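## Task

Scene 1, cell paused. According to the log, an earlier run (4952) threw out plate M06 but left its lid sitting in LP3. Later, W09 in N2 had its lid parked in LP1, N06 in N3 had its lid parked in LP2, and W06 in N1 had its lid parked in LP4. A dispenser error then aborted the run. Auto-recovery moved the LP4 lid back onto N1 and the LP1 lid back onto N2, and a watchdog stopped it before it did anything more. Goal: every plate must wear its own lid, seated all the way down, and then CONTINUE is pressed. Lids carry no labels, so ownership comes only from the log. The plates, and the lid left from the earlier run, must stay where they began. If two or more plates in nests are found without a lid, press CALL instead and leave every plate and lid as it began. Pressing RETRY, CONTINUE or SKIP fails the task if the gripper is holding labware, or if any plate at a nest is not seated in it, or any lid there is not seated on a plate. Anything the robot is still holding in place at the end does not count. Release and move clear at the end; resting on the panel housing, on CALL, or on the key this job needs still counts as clear.

## Robot and tools

ROBOT. One six-joint arm with a single two-finger gripper; there is only one hand, so every pose is one list. The fingers point along the gripper's own +z axis and close along its y axis. end_effector_position is the spot between the finger pads, roughly 1 cm short of the tips. Arms tend to stop a centimetre or more away from the commanded pose, usually low, and the printed position gets less trustworthy at long reach.

FRAME. Scene frame: origin on the table surface under the arm base, +z up, +y to the left when facing along +x. The arm base may sit slightly tilted. Deck labels mark nests (N1, N2, N3) and lid parks (LP1 to LP4) in no fixed layout. The operator PANEL is to the robot's right (toward -y); facing it, keys run left to right RETRY (white), CONTINUE (green), SKIP (yellow), CALL (blue). The first three are go keys: the job ends when one goes down. A key counts only once pushed until it latches. After CALL the job ends when you stop.

ROW FORMAT. A row is 8 numbers: x, y, z in metres, then the orientation quaternion qw, qx, qy, qz (w first), then opening. Position and quaternion are an absolute pose of the gripper in the scene frame, not an offset. Opening runs from -1 (closed) to +1 (fully open, 0.094 m between pads). To keep the hand's orientation steady, repeat the same quaternion in every row rather than copying a possibly drifted one from the result.

execute_actions(actions): a list of actions. Each action is a table of 1 to 15 rows; each row lasts one control step of 1/30 s, and if fewer than 15 rows are given the last row is held for the remaining steps. An action takes 0.5 s. A target more than 0.6 m from the gripper's position at that action's start, measured along any gripper axis, is refused; if the first action fails this or any action is malformed, nothing runs. An empty list just reports state and images. Each step the commanded pose is clipped to within 70 mm and 16 degrees of the measured pose, so far targets need several actions; position wins over orientation when both can't be met.

move(target, speed, blocking): one row as the target absolute pose; the gripper follows a straight path toward it. speed is m/s from 0.002 to 0.5 (default 0.25); turning is capped at twice that in rad/s. Paths last 0.5 to 10 s and are cut off at 10 s. The opening is applied at the start. The path ignores obstacles; faster contact hits harder, and aiming farther beyond a surface pushes harder. With blocking=false you get a result after 0.5 s while motion continues; use wait(0) to poll, and call wait or stop before sending new rows or moves. The result adds a move: line with the ending (done, off_target, moving, held, fault), limits applied (paced = pose clipped, held = some steps blocked, after which the arm may surge past speed) and the distance to target.

wait(seconds): 0 to 10 s, holding the last command; returns early when a running move finishes. stop(): brakes a running move; needs stopping room, and the fingers keep moving. zoom_image(camera, region): camera is cam_high or cam_wrist; region is [x0, y0, x1, y1] pixels from the top-left, at most 504 by 504. finished_scene(scene): scene number 1 or 2; ends it for good and reports success.

RESULTS. The state gives the gripper pose, a Hand target line (where the controller is now driving), Joint positions and velocities (waist, shoulder, elbow, wrist pitch, wrist yaw, wrist roll in rad, then finger gap in m), joint torques (offset, noisy), and grip_measured on the same -1..1 scale as opening. Readings may be off by about 1 mm of opening. Action calls list step positions, with HELD where a row was partly held back. A pose unreachable line means the clearance check (which includes the base mount) altered or blocked a command. FAULT and MOTOR HOT lines warn of stops; at 100 C the motors let go and the arm drops.

GRIPPING. To hold something, command an opening about 0.03 below grip_measured; less bite grips lighter. Pads push up to about 50-62 N, less on very thin parts. Moves of a few mm may not register.

CAMERAS. cam_high (fixed, 672x504) and cam_wrist (on the hand, 672x504), calibrated with the given K, distortion and T_world_to_cam; allow a few degrees and millimetres of error.

AVOID. Knocking or placing anything off the table ends the scene. Avoid drops, slips, slams and hard pushes; keep lids level and set them gently. Never press a go key while holding labware or with anything unseated; release, then press. Pressing a wrong or early go key is worse than pressing none. Leave the hand clear at the end.

Each tool is called as name(argument=value, ...) on one line, values as JSON.

## Session

I'll start by looking at the current state of the scene.

execute_actions(actions=[])

Scene clock: 0.00 s.
end_effector_position=(+0.5938, -0.3402, +0.3842) grip_measured=+1.000 end_effector_quat_wxyz=(+0.068, +0.223, +0.972, +0.043)
Joint positions: [-0.596  2.141  1.748 -0.981 -0.323 -0.112  0.094]
Joint velocities: [-0.005 -0.015  0.002 -0.012  0.037 -0.037  0.   ]
Joint torques (N m, as the arm reports them, + toward a larger angle): no reading
Hand target: +0.601, -0.343, +0.389; +0.076, +0.220, +0.972, +0.040

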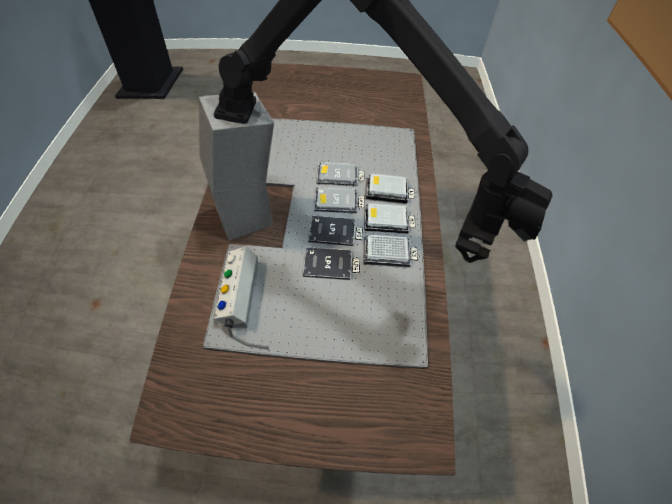

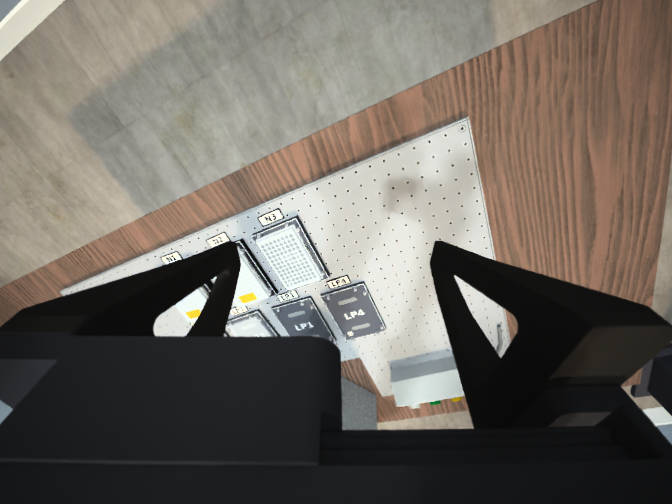

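zoom_image(camera="cam_high", region=[280, 140, 440, 300])

zoom_image(camera="cam_wrist", region=[140, 190, 400, 360])

Region (280, 140, 440, 300) of cam_high's 672x504 image, scaled by 3.150, with more detail than that image has.

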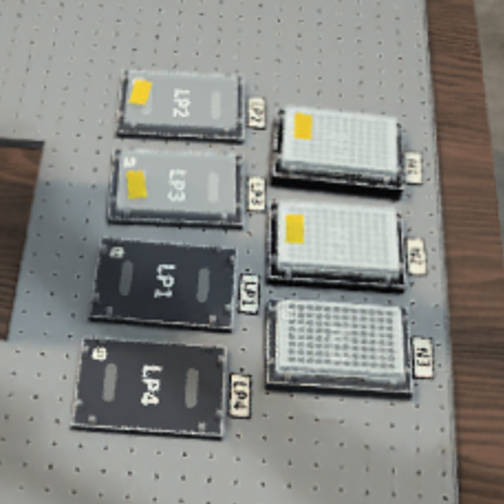

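Region (140, 190, 400, 360) of cam_wrist's 672x504 image, scaled by 1.938, with more detail than that image has; it fills the top 330 rows of this view, and the rest is white.

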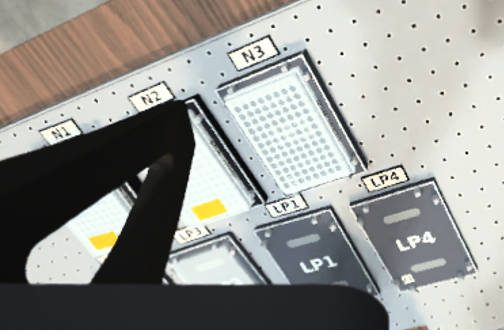

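move(target=[0.38, 0.05, 0.32, 0, 0, 1, 0, 1], speed=0.3)

Scene clock: 10.97 s.
end_effector_position=(+0.3778, +0.0556, +0.3124) grip_measured=+1.000 end_effector_quat_wxyz=(-0.020, -0.006, +1.000, -0.001)
Joint positions: [ 0.126  1.638  0.755 -0.528 -0.087  0.117  0.094]
Joint velocities: [ 0.005 -0.005  0.002 -0.017 -0.007  0.007  0.   ]
Joint torques (N m, as the arm reports them, + toward a larger angle): [ -1.39 -12.8    4.5    1.11   0.29  -0.01]
Hand target: +0.386, +0.054, +0.319; -0.005, +0.000, +1.000, -0.002
Off the commanded pose: 0.010 m, 2 deg.
move: done
camera_calibration (this result's frames):
cam_wrist: T_world_to_cam=[[0.0153767, -0.999821, 0.0110028, 0.048642], [-0.793769, -0.00551473, 0.608194, 0.118426], [-0.608025, -0.0180857, -0.793712, 0.602028], [0, 0, 0, 1]] pos_world=[0.459303, 0.0601745, 0.405275]

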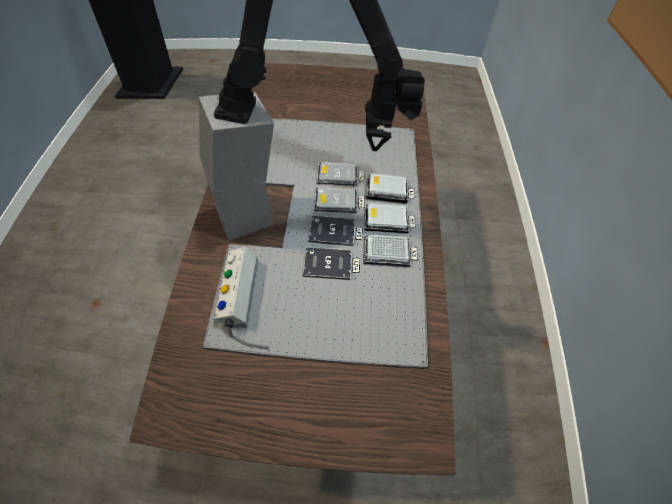

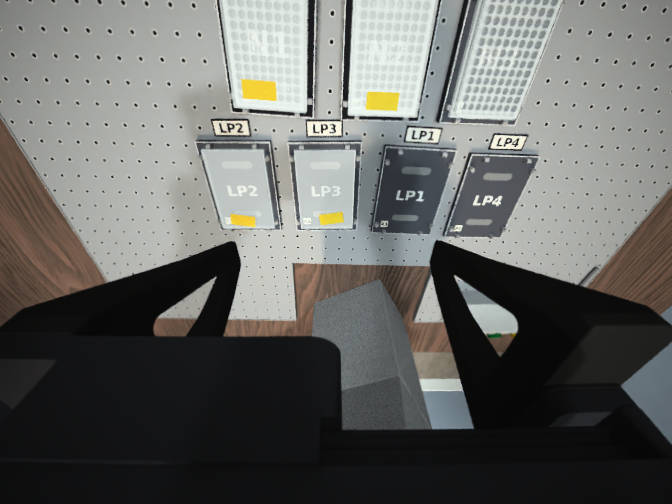

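zoom_image(camera="cam_wrist", region=[180, 0, 580, 260])

Region (180, 0, 580, 260) of cam_wrist's 672x504 image, scaled by 1.260, with more detail than that image has; it fills the top 328 rows of this view, and the rest is white.

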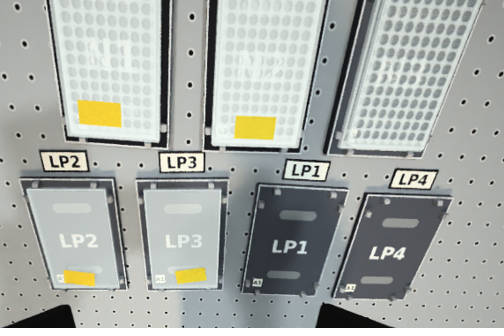

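move(target=[0.33, 0.19, 0.14, 0, 0, 1, 0, 1], speed=0.3)

Scene clock: 19.07 s.
end_effector_position=(+0.3279, +0.1899, +0.1407) grip_measured=+1.000 end_effector_quat_wxyz=(-0.007, -0.006, +1.000, -0.002)
Joint positions: [ 0.527  2.136  0.83  -0.061 -0.004  0.512  0.094]
Joint velocities: [ 0.005 -0.005  0.022 -0.022 -0.051 -0.022  0.   ]
Joint torques (N m, as the arm reports them, + toward a larger angle): [  0.02 -12.68   1.11   1.15   0.32  -0.01]
Hand target: +0.331, +0.190, +0.138; -0.003, -0.000, +1.000, -0.002
Off the commanded pose: 0.002 m, 1 deg.
move: done
camera_calibration (this result's frames):
cam_wrist: T_world_to_cam=[[0.0154744, -0.999797, 0.0128689, 0.185269], [-0.809474, -0.00497133, 0.587135, 0.191946], [-0.586952, -0.0195026, -0.809387, 0.433369], [0, 0, 0, 1]] pos_world=[0.406875, 0.194637, 0.23568]

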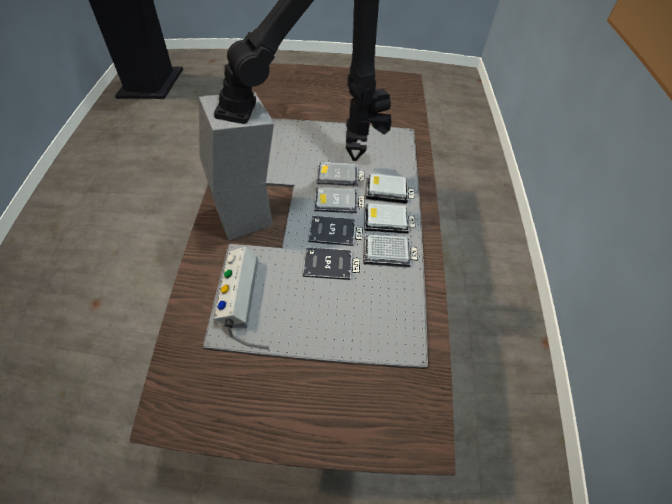

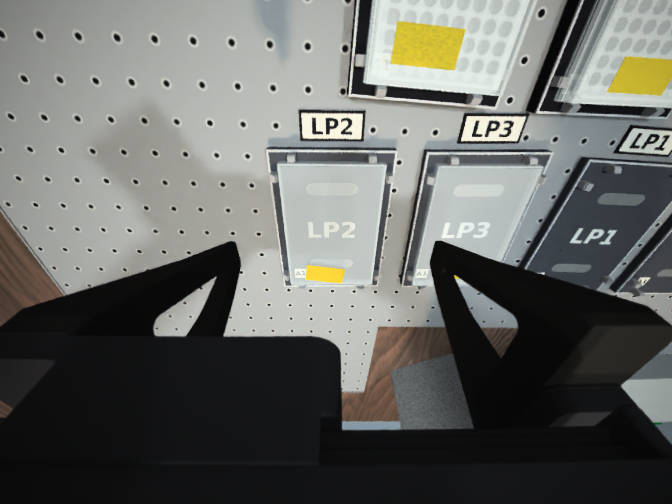

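zoom_image(camera="cam_wrist", region=[230, 100, 450, 310])

Region (230, 100, 450, 310) of cam_wrist's 672x504 image, scaled by 2.291, with more detail than that image has; it fills the top 481 rows of this view, and the rest is white.

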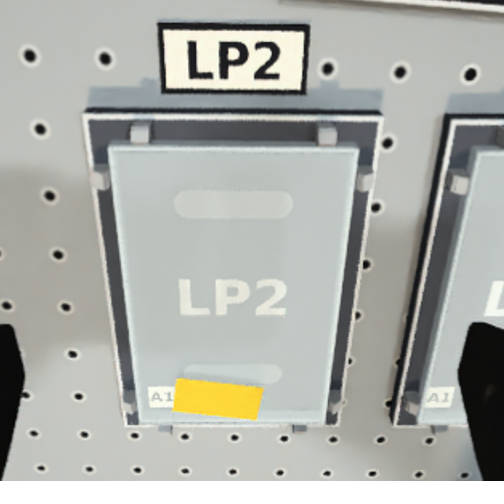

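move(target=[0.277, 0.191, 0.06, 0, 0, 1, 0, 1], speed=0.15)

Scene clock: 24.27 s.
end_effector_position=(+0.2783, +0.1885, +0.0621) grip_measured=+1.000 end_effector_quat_wxyz=(-0.003, +0.000, +1.000, -0.001)
Joint positions: [0.591 2.387 0.845 0.183 0.012 0.589 0.094]
Joint velocities: [-0.005 -0.015  0.002 -0.002  0.022 -0.007  0.   ]
Joint torques (N m, as the arm reports them, + toward a larger angle): [  0.94 -12.33  -1.09   1.14   0.34  -0.02]
Hand target: +0.277, +0.191, +0.059; -0.000, -0.000, +1.000, -0.000
Off the commanded pose: 0.004 m, 0 deg.
move: done
camera_calibration (this result's frames):
cam_wrist: T_world_to_cam=[[0.0017502, -0.999944, 0.0104776, 0.189688], [-0.81449, 0.00465339, 0.58016, 0.198068], [-0.580176, -0.00954925, -0.814435, 0.337153], [0, 0, 0, 1]] pos_world=[0.3566, 0.191976, 0.157691]

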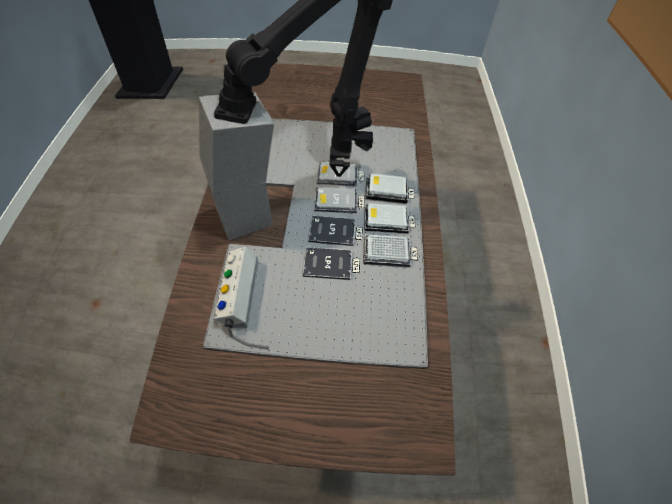

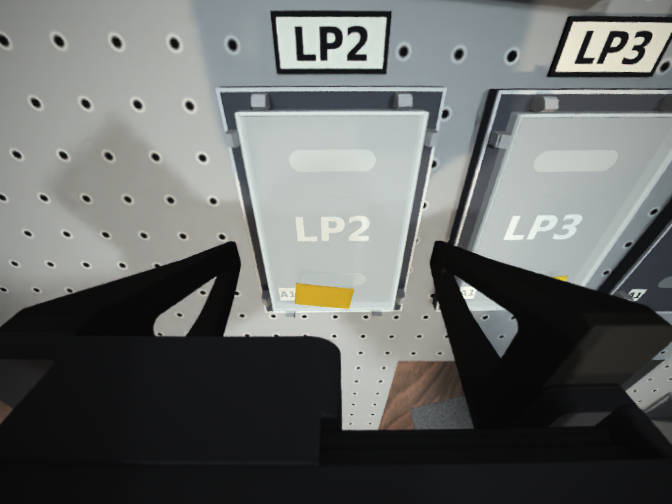

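zoom_image(camera="cam_wrist", region=[200, 80, 460, 330])

Region (200, 80, 460, 330) of cam_wrist's 672x504 image, scaled by 1.938, with more detail than that image has; it fills the top 485 rows of this view, and the rest is white.

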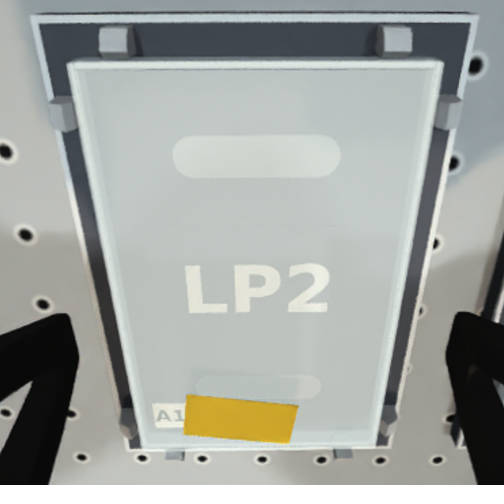

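move(target=[0.274, 0.1925, 0.03, 0, 0, 1, 0, 1], speed=0.05)

Scene clock: 30.30 s.
end_effector_position=(+0.2800, +0.1898, +0.0355) grip_measured=+1.000 end_effector_quat_wxyz=(+0.000, +0.003, +1.000, +0.001)
Joint positions: [0.591 2.465 0.898 0.215 0.013 0.594 0.094]
Joint velocities: [-0.015  0.005 -0.007 -0.002  0.022  0.022  0.   ]
Joint torques (N m, as the arm reports them, + toward a larger angle): [  1.27 -11.53  -1.13   1.3    0.34  -0.01]
Hand target: +0.274, +0.192, +0.030; -0.000, -0.000, +1.000, -0.000
Off the commanded pose: 0.009 m, 0 deg.
move: done
camera_calibration (this result's frames):
cam_wrist: T_world_to_cam=[[-0.00336396, -0.999967, 0.0074181, 0.192791], [-0.81831, 0.00701644, 0.574735, 0.215606], [-0.574768, -0.00413691, -0.818306, 0.314085], [0, 0, 0, 1]] pos_world=[0.357607, 0.192572, 0.131671]

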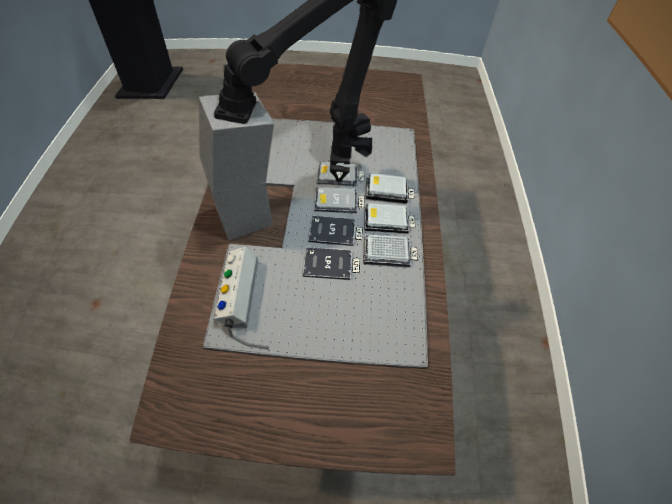

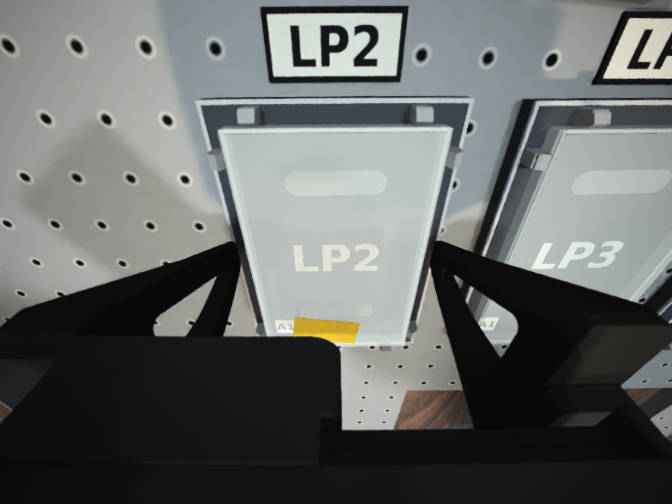

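move(target=[0.274, 0.1925, 0.017, 0, 0, 1, 0, 1], speed=0.03)

Scene clock: 32.17 s.
end_effector_position=(+0.2853, +0.1936, +0.0301) grip_measured=+1.000 end_effector_quat_wxyz=(+0.006, +0.002, +1.000, +0.003)
Joint positions: [0.593 2.479 0.917 0.221 0.017 0.595 0.094]
Joint velocities: [-0.015 -0.005 -0.002 -0.012  0.007 -0.022  0.   ]
Joint torques (N m, as the arm reports them, + toward a larger angle): [  1.13 -10.03  -0.5    1.36   0.18  -0.02]
Hand target: +0.274, +0.192, +0.018; +0.000, -0.000, +1.000, -0.000
Off the commanded pose: 0.017 m, 1 deg.
move: off_target
camera_calibration (this result's frames):
cam_wrist: T_world_to_cam=[[-0.00251947, -0.99999, 0.00362689, 0.196565], [-0.825007, 0.0041282, 0.565108, 0.225828], [-0.565117, -0.00156844, -0.825009, 0.309709], [0, 0, 0, 1]] pos_world=[0.361827, 0.196117, 0.127183]

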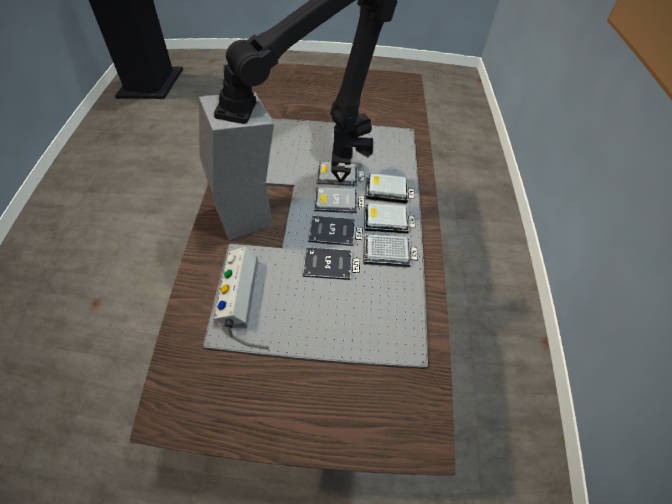

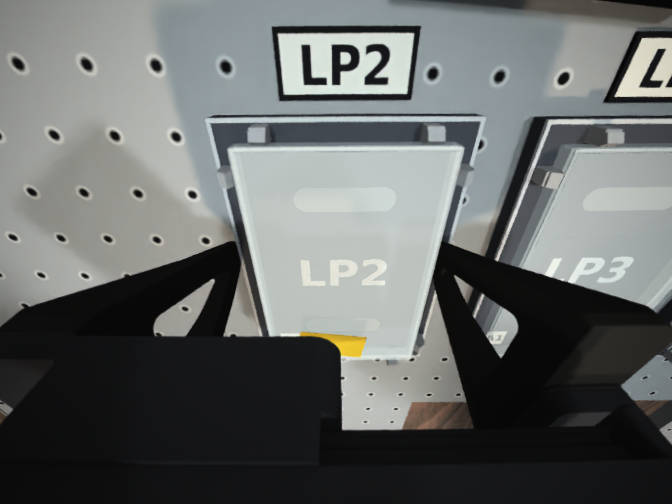

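move(target=[0.27, 0.186, 0.045, 0, 0, 1, 0, 1], speed=0.05)

Scene clock: 34.00 s.
end_effector_position=(+0.2701, +0.1838, +0.0393) grip_measured=+1.000 end_effector_quat_wxyz=(-0.004, +0.002, +1.000, -0.003)
Joint positions: [0.593 2.46  0.871 0.226 0.014 0.595 0.094]
Joint velocities: [-0.015  0.005 -0.002  0.002  0.037 -0.037  0.   ]
Joint torques (N m, as the arm reports them, + toward a larger angle): [  0.67 -13.8   -2.75   1.01   0.24  -0.07]
Hand target: +0.270, +0.186, +0.045; -0.000, +0.000, +1.000, -0.000
Off the commanded pose: 0.006 m, 1 deg.
move: done
camera_calibration (this result's frames):
cam_wrist: T_world_to_cam=[[-0.00238431, -0.999893, 0.0143997, 0.186187], [-0.813063, 0.0103216, 0.582085, 0.203063], [-0.582171, -0.01032, -0.813001, 0.314343], [0, 0, 0, 1]] pos_world=[0.348549, 0.187315, 0.13468]

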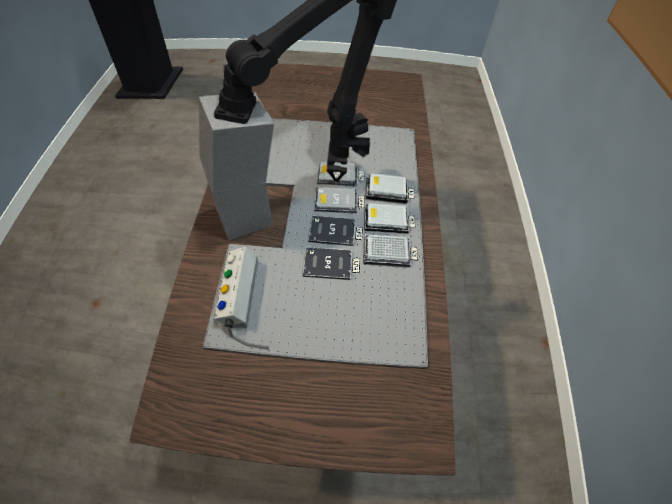

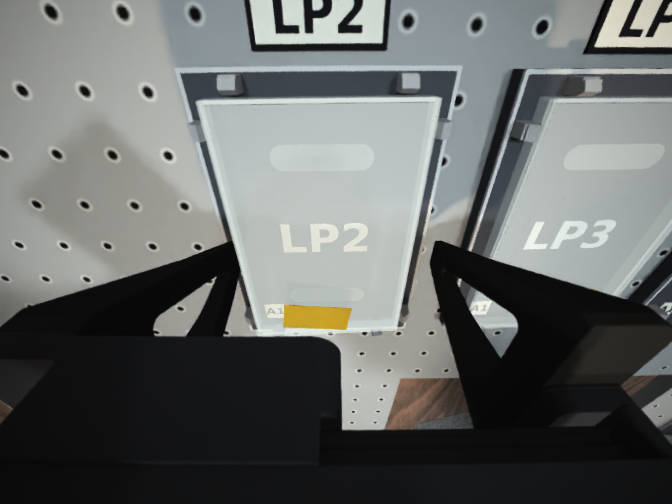

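move(target=[0.2755, 0.1871, 0.075, 0, 0, 1, 0, 1], speed=0.1)

move(target=[0.2755, 0.1871, 0.0165, 0, 0, 1, 0, 1], speed=0.05)

Scene clock: 40.73 s.
end_effector_position=(+0.2799, +0.1898, +0.0718) grip_measured=+1.000 end_effector_quat_wxyz=(+0.005, +0.003, +1.000, +0.003)
Joint positions: [0.593 2.36  0.821 0.198 0.014 0.595 0.094]
Joint velocities: [-0.005 -0.015  0.022 -0.002  0.051  0.022  0.   ]
Joint torques (N m, as the arm reports them, + toward a larger angle): [  0.2  -13.39  -2.02   0.41   0.17  -0.12]
Hand target: +0.276, +0.187, +0.075; -0.000, -0.000, +1.000, +0.000
Off the commanded pose: 0.006 m, 1 deg.
move: done
camera_calibration (this result's frames):
cam_wrist: T_world_to_cam=[[-0.00285059, -0.999994, 0.00183338, 0.192838], [-0.823805, 0.00338763, 0.566863, 0.197488], [-0.566866, 0.00010555, -0.82381, 0.341102], [0, 0, 0, 1]] pos_world=[0.3566, 0.192132, 0.168701]

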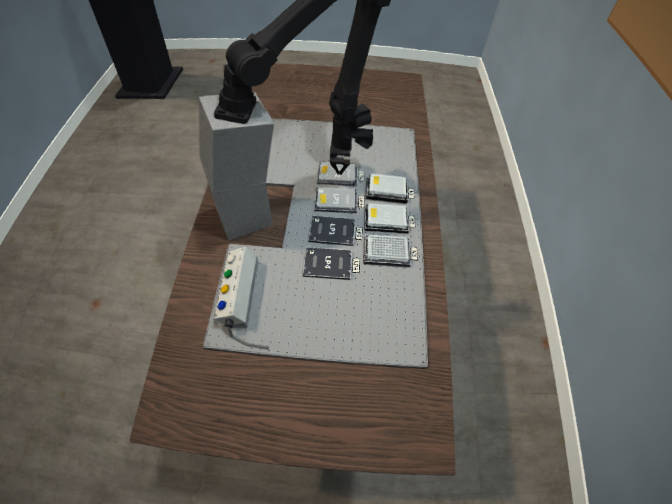

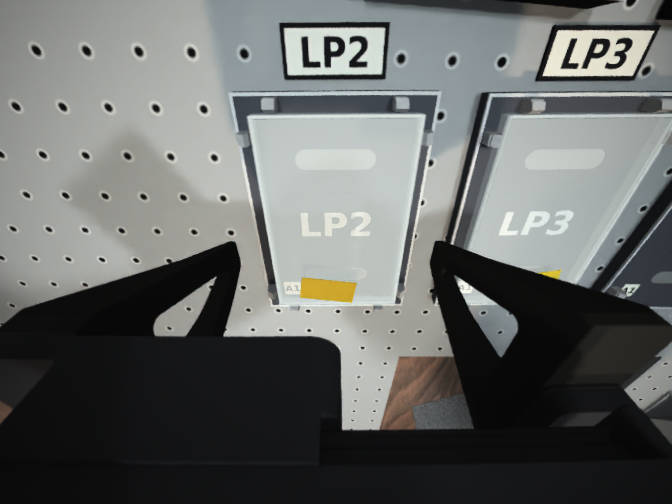

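Scene clock: 42.07 s.
end_effector_position=(+0.2814, +0.1918, +0.0301) grip_measured=+1.000 end_effector_quat_wxyz=(+0.004, +0.003, +1.000, +0.003)
Joint positions: [0.593 2.481 0.909 0.229 0.013 0.595 0.094]
Joint velocities: [-0.005 -0.005  0.017  0.007  0.007  0.022  0.   ]
Joint torques (N m, as the arm reports them, + toward a larger angle): [ 0.06 -9.8  -0.13  1.29  0.22 -0.13]
Hand target: +0.275, +0.187, +0.017; +0.000, +0.000, +1.000, +0.000
Off the commanded pose: 0.016 m, 1 deg.
move: off_target
camera_calibration (this result's frames):
cam_wrist: T_world_to_cam=[[-0.00281267, -0.999995, 0.00173632, 0.194838], [-0.822724, 0.00330105, 0.568431, 0.221987], [-0.568434, 0.0001703, -0.822729, 0.308009], [0, 0, 0, 1]] pos_world=[0.358264, 0.194052, 0.126885]

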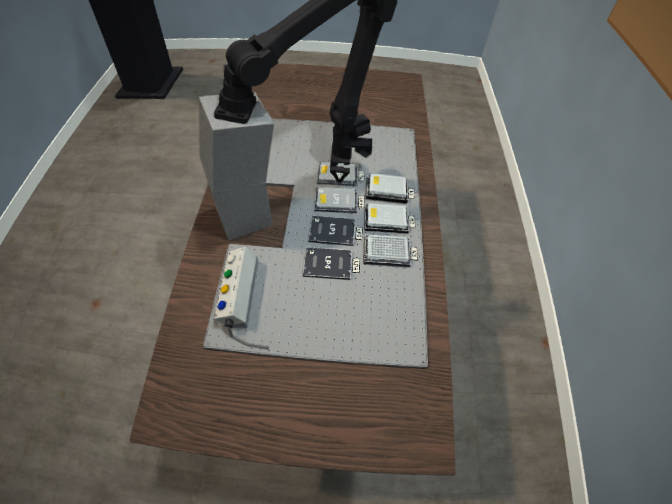

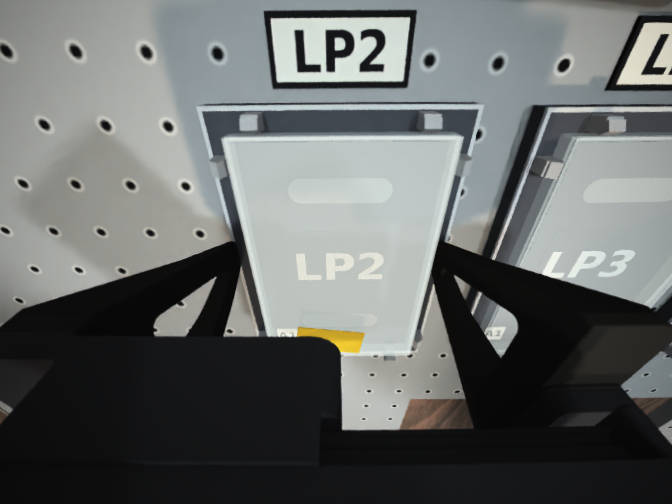

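zoom_image(camera="cam_wrist", region=[380, 180, 520, 320])

zoom_image(camera="cam_high", region=[300, 130, 400, 210])

Region (380, 180, 520, 320) of cam_wrist's 672x504 image, scaled by 3.600, with more detail than that image has.

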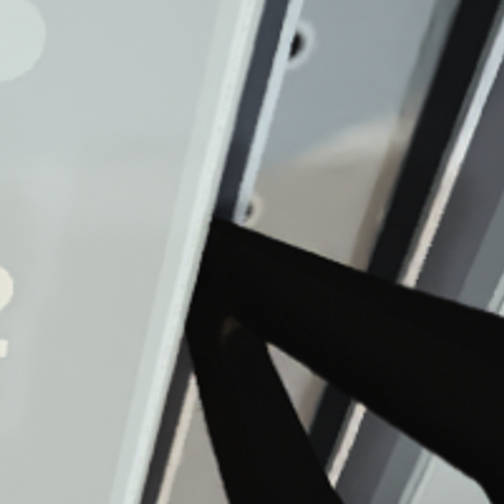

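Region (300, 130, 400, 210) of cam_high's 672x504 image, scaled by 5.040, with more detail than that image has; it fills the top 403 rows of this view, and the rest is white.

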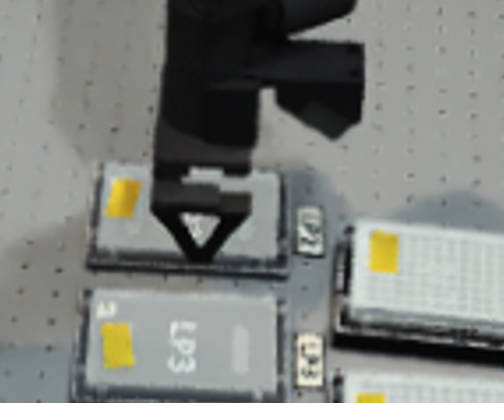

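execute_actions(actions=[[[0.279, 0.190, 0.028, 0, 0, 1, 0, 0.76]], [[0.279, 0.190, 0.028, 0, 0, 1, 0, 0.76]]])

Scene clock: 44.93 s.
end_effector_position=(+0.2813, +0.1899, +0.0306) grip_measured=+0.782 end_effector_quat_wxyz=(+0.004, +0.003, +1.000, +0.000)
Joint positions: [0.592 2.48  0.907 0.227 0.018 0.594 0.084]
Joint velocities: [-0.005 -0.005 -0.022 -0.022 -0.051 -0.022 -0.001]
Joint torques (N m, as the arm reports them, + toward a larger angle): [  0.33 -12.53  -1.04   0.49   0.01  -0.11]
Hand target: +0.279, +0.190, +0.028; +0.000, +0.000, +1.000, -0.000
Off the commanded pose: 0.003 m, 1 deg.
Step readings (end_effector_position; steps 1 to 15: 1st action; 16 to 30: 2nd action):
0: (+0.2814, +0.1918, +0.0301)
1: (+0.2814, +0.1917, +0.0301)
2: (+0.2810, +0.1899, +0.0306)
4: (+0.2813, +0.1899, +0.0306)
8: (+0.2813, +0.1899, +0.0306)
15: (+0.2813, +0.1899, +0.0306)
16: (+0.2813, +0.1899, +0.0306)
17: (+0.2813, +0.1899, +0.0306)
19: (+0.2813, +0.1899, +0.0306)
23: (+0.2813, +0.1899, +0.0306)
30: end_effector_position above
camera_calibration (this result's frames):
cam_wrist: T_world_to_cam=[[-0.00354513, -0.999963, 0.00784536, 0.192965], [-0.82294, 0.0073745, 0.568081, 0.220914], [-0.568118, -0.00444233, -0.822935, 0.309119], [0, 0, 0, 1]] pos_world=[0.358099, 0.192702, 0.127374]

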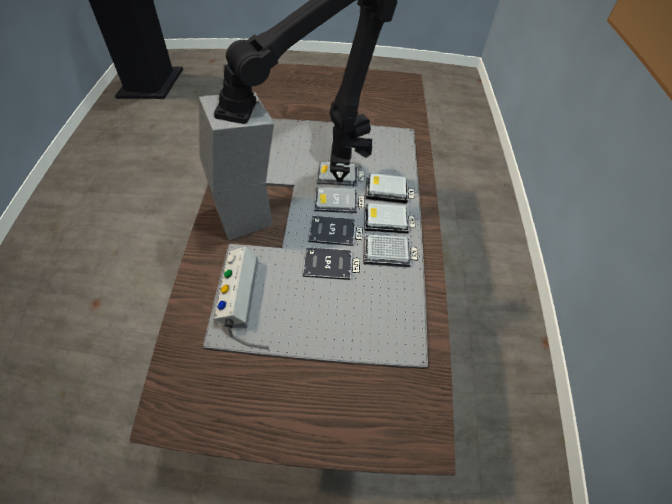

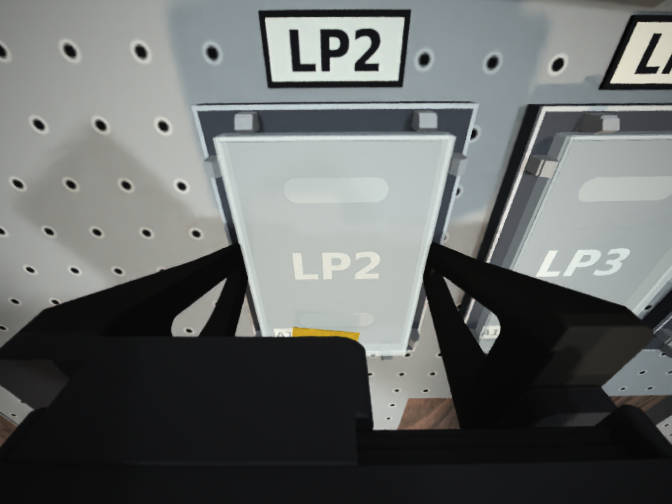

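move(target=[0.281, 0.19, 0.11, 0, 0, 1, 0, 0.75], speed=0.1)

move(target=[0.46, -0.141, 0.11, 0, 0, 1, 0, 0.75], speed=0.2)

Scene clock: 46.87 s.
end_effector_position=(+0.2838, +0.1903, +0.1068) grip_measured=+0.782 end_effector_quat_wxyz=(+0.004, +0.003, +1.000, -0.000)
Joint positions: [0.592 2.248 0.771 0.13  0.018 0.594 0.084]
Joint velocities: [-0.005 -0.005  0.002 -0.007  0.051 -0.037 -0.001]
Joint torques (N m, as the arm reports them, + toward a larger angle): [  0.39 -13.34  -1.1    0.28   0.03  -0.11]
Hand target: +0.281, +0.190, +0.110; -0.000, +0.000, +1.000, -0.000
Off the commanded pose: 0.004 m, 1 deg.
move: done
camera_calibration (this result's frames):
cam_wrist: T_world_to_cam=[[-0.00351382, -0.999956, 0.00869657, 0.192697], [-0.822218, 0.00783885, 0.569119, 0.179258], [-0.569162, -0.00515069, -0.822209, 0.373643], [0, 0, 0, 1]] pos_world=[0.36073, 0.193208, 0.203518]

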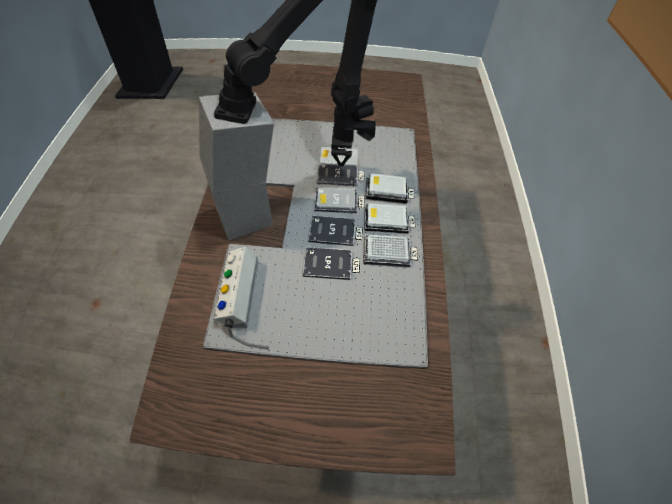

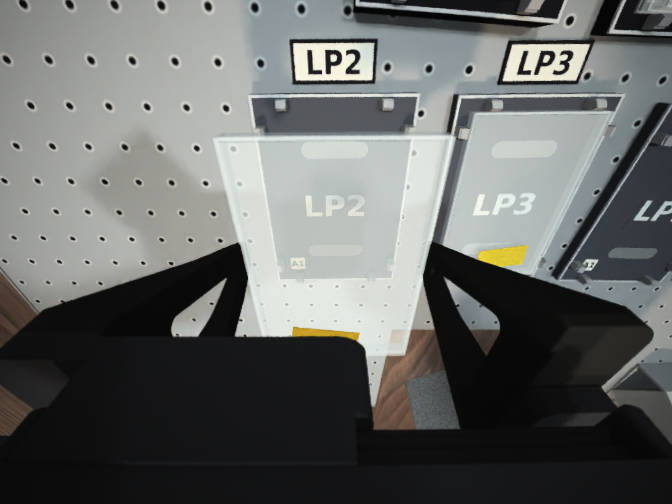

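Scene clock: 49.27 s.
end_effector_position=(+0.4640, -0.1455, +0.1218) grip_measured=+0.782 end_effector_quat_wxyz=(+0.018, +0.004, +1.000, -0.002)
Joint positions: [-0.273  2.312  1.154 -0.224 -0.162 -0.249  0.084]
Joint velocities: [ 0.005  0.005 -0.012 -0.007 -0.022 -0.007 -0.001]
Joint torques (N m, as the arm reports them, + toward a larger angle): [ -2.74 -14.46   3.31   0.35  -0.07  -0.16]
Hand target: +0.456, -0.144, +0.112; +0.006, +0.001, +1.000, +0.003
Off the commanded pose: 0.013 m, 2 deg.
move: off_target
camera_calibration (this result's frames):
cam_wrist: T_world_to_cam=[[-0.00562355, -0.999916, 0.0116513, -0.141992], [-0.83788, 0.0110714, 0.545741, 0.332186], [-0.545825, -0.00669342, -0.837873, 0.47765], [0, 0, 0, 1]] pos_world=[0.538247, -0.142461, 0.220577]

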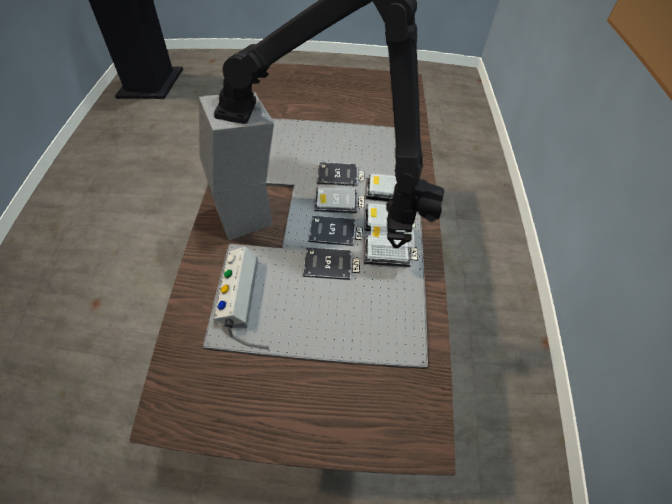

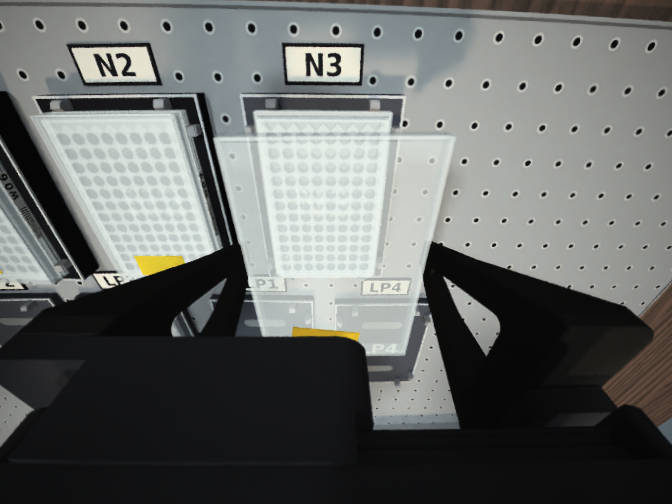

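zoom_image(camera="cam_wrist", region=[200, 80, 470, 320])

Region (200, 80, 470, 320) of cam_wrist's 672x504 image, scaled by 1.867, with more detail than that image has.

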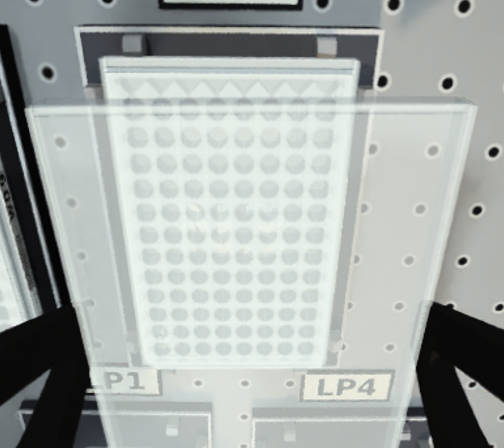

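move(target=[0.462, -0.137, 0.062, 0, 0, 1, 0, 0.75], speed=0.06)

Scene clock: 55.43 s.
end_effector_position=(+0.4597, -0.1433, +0.0714) grip_measured=+0.782 end_effector_quat_wxyz=(-0.001, +0.004, +1.000, +0.000)
Joint positions: [-0.253  2.442  1.238 -0.213 -0.153 -0.235  0.084]
Joint velocities: [ 0.005 -0.005 -0.017 -0.007 -0.051  0.022 -0.   ]
Joint torques (N m, as the arm reports them, + toward a larger angle): [ -1.83 -14.82   3.13   1.13   0.25   0.02]
Hand target: +0.462, -0.137, +0.062; -0.000, +0.000, +1.000, -0.000
Off the commanded pose: 0.012 m, 0 deg.
move: off_target
camera_calibration (this result's frames):
cam_wrist: T_world_to_cam=[[-0.00612924, -0.999951, 0.00771877, -0.138654], [-0.817308, 0.0094569, 0.576124, 0.344194], [-0.576169, -0.00277741, -0.817326, 0.446166], [0, 0, 0, 1]] pos_world=[0.537529, -0.140663, 0.167434]

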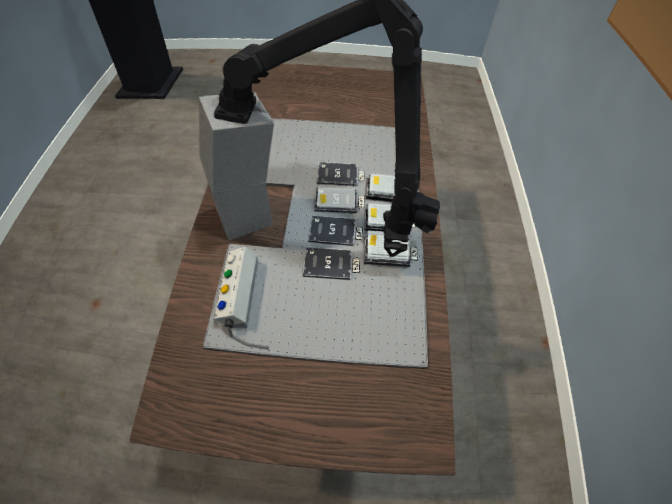

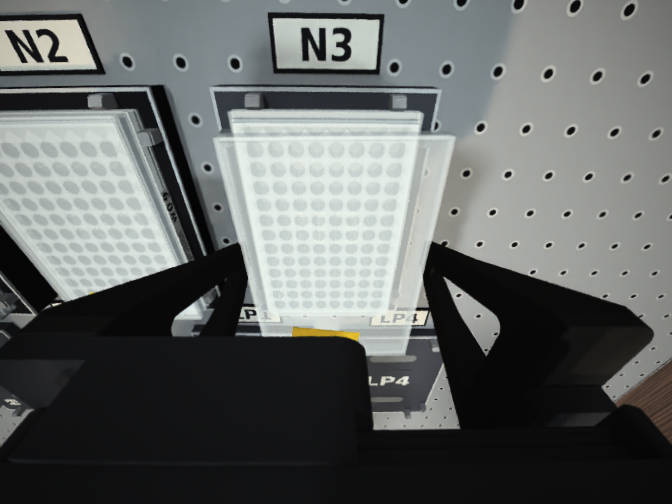

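zoom_image(camera="cam_wrist", region=[200, 80, 470, 340])

Region (200, 80, 470, 340) of cam_wrist's 672x504 image, scaled by 1.867, with more detail than that image has; it fills the top 485 rows of this view, and the rest is white.

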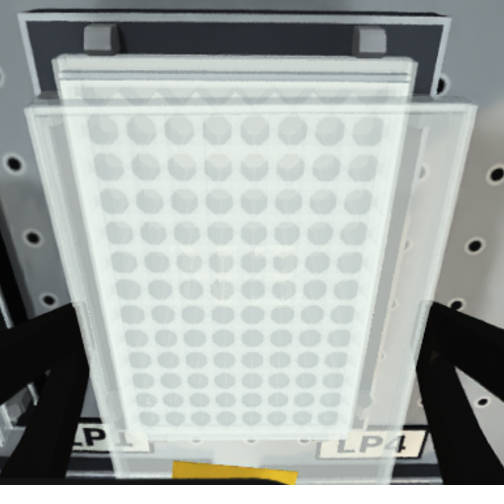

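move(target=[0.464, -0.1325, 0.062, 0, 0, 1, 0, 0.75], speed=0.03)

Scene clock: 60.60 s.
end_effector_position=(+0.4606, -0.1385, +0.0707) grip_measured=+0.782 end_effector_quat_wxyz=(-0.001, +0.004, +1.000, +0.001)
Joint positions: [-0.244  2.442  1.238 -0.213 -0.153 -0.226  0.084]
Joint velocities: [-0.015 -0.005 -0.002 -0.007 -0.051 -0.007  0.001]
Joint torques (N m, as the arm reports them, + toward a larger angle): [ -1.78 -14.95   3.37   1.07   0.24  -0.01]
Hand target: +0.464, -0.132, +0.062; -0.000, -0.000, +1.000, +0.000
Off the commanded pose: 0.011 m, 0 deg.
move: off_target
camera_calibration (this result's frames):
cam_wrist: T_world_to_cam=[[-0.00519963, -0.999964, 0.00670027, -0.134213], [-0.816608, 0.00811332, 0.577136, 0.344735], [-0.57717, -0.00247059, -0.81662, 0.446565], [0, 0, 0, 1]] pos_world=[0.538559, -0.135901, 0.166614]

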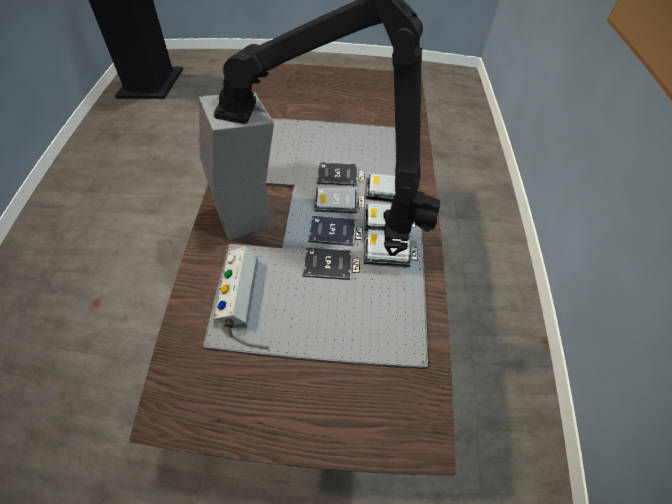

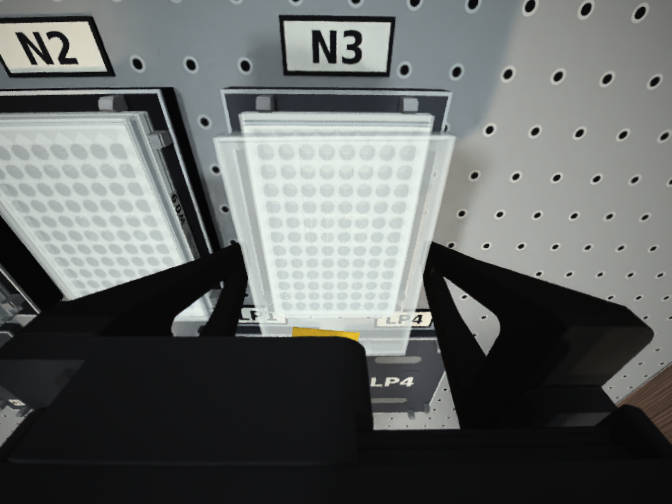

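move(target=[0.464, -0.1325, 0.044, 0, 0, 1, 0, 0.75], speed=0.03)

Scene clock: 62.93 s.
end_effector_position=(+0.4622, -0.1396, +0.0543) grip_measured=+0.782 end_effector_quat_wxyz=(-0.001, +0.005, +1.000, +0.001)
Joint positions: [-0.24   2.484  1.27  -0.2   -0.152 -0.221  0.084]
Joint velocities: [ 0.024 -0.015  0.017  0.012  0.066 -0.007  0.   ]
Joint torques (N m, as the arm reports them, + toward a larger angle): [ -1.49 -15.08   3.13   1.17   0.25  -0.01]
Hand target: +0.464, -0.133, +0.044; -0.000, -0.000, +1.000, +0.000
Off the commanded pose: 0.013 m, 1 deg.
move: off_target
camera_calibration (this result's frames):
cam_wrist: T_world_to_cam=[[-0.00690837, -0.99995, 0.00723619, -0.1345], [-0.817329, 0.00981558, 0.576088, 0.356108], [-0.57613, -0.00193452, -0.817356, 0.433688], [0, 0, 0, 1]] pos_world=[0.539989, -0.13715, 0.150301]

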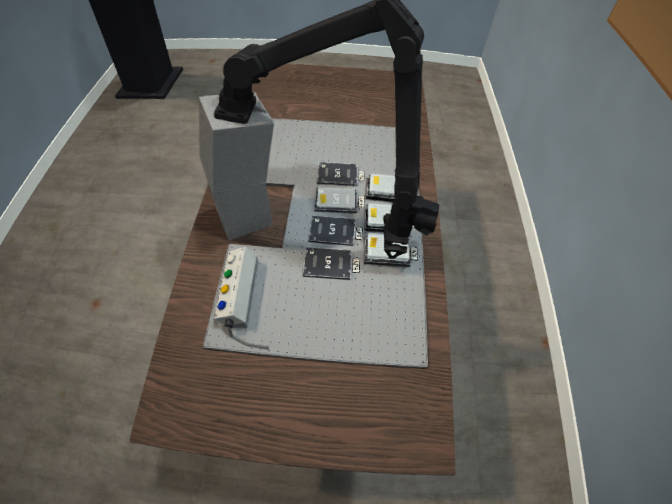

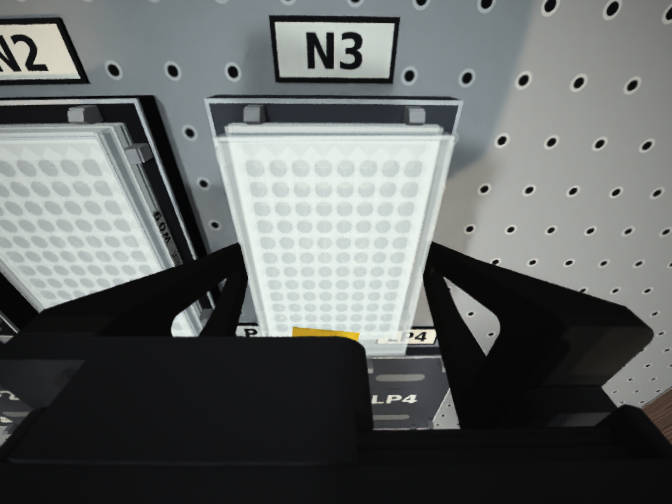

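Alignment looks good. Continuing the descent slowly.

move(target=[0.464, -0.1325, 0.032, 0, 0, 1, 0, 0.75], speed=0.02)

Scene clock: 64.77 s.
end_effector_position=(+0.4643, -0.1399, +0.0502) grip_measured=+0.782 end_effector_quat_wxyz=(+0.001, +0.005, +1.000, +0.001)
Joint positions: [-0.239  2.495  1.281 -0.198 -0.152 -0.218  0.084]
Joint velocities: [ 0.005 -0.005  0.002 -0.037 -0.007  0.037  0.001]
Joint torques (N m, as the arm reports them, + toward a larger angle): [ -1.55 -13.53   3.8    1.53   0.28   0.  ]
Hand target: +0.463, -0.132, +0.033; -0.000, -0.000, +1.000, +0.000
Off the commanded pose: 0.020 m, 1 deg.
move: off_target
camera_calibration (this result's frames):
cam_wrist: T_world_to_cam=[[-0.00852311, -0.999936, 0.0074503, -0.133995], [-0.818482, 0.0112564, 0.574422, 0.361004], [-0.574469, -0.00120207, -0.818525, 0.430982], [0, 0, 0, 1]] pos_world=[0.541919, -0.137532, 0.146399]

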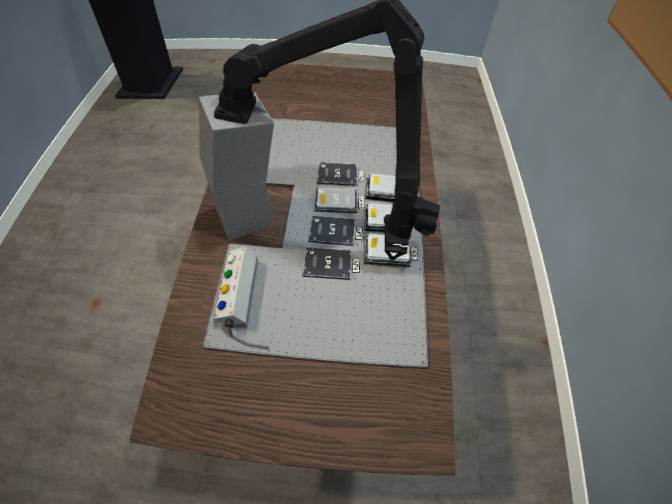

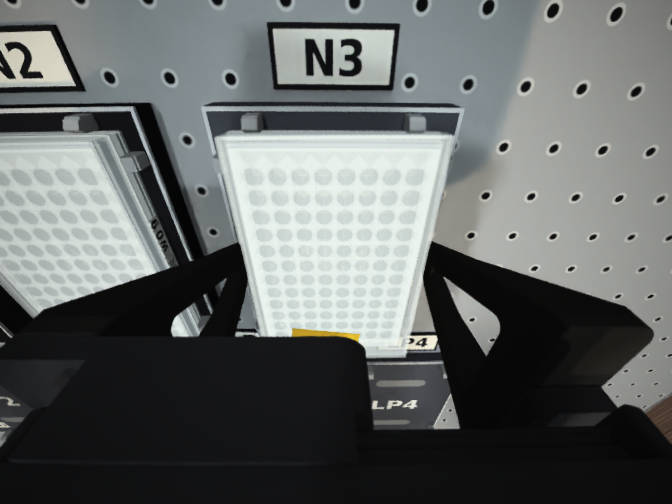

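zoom_image(camera="cam_wrist", region=[190, 90, 480, 260])

zoom_image(camera="cam_high", region=[350, 165, 430, 275])

Region (190, 90, 480, 260) of cam_wrist's 672x504 image, scaled by 1.738, with more detail than that image has; it fills the top 295 rows of this view, and the rest is white.

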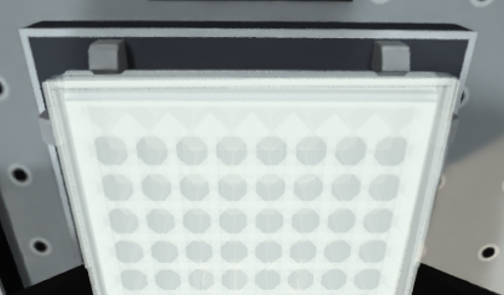

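Region (350, 165, 430, 275) of cam_high's 672x504 image, scaled by 4.582, with more detail than that image has; it fills the left 367 columns of this view, and the rest is white.

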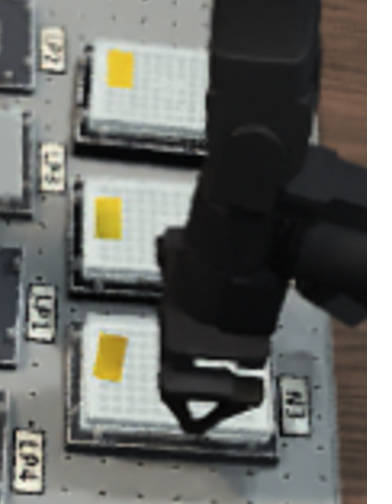

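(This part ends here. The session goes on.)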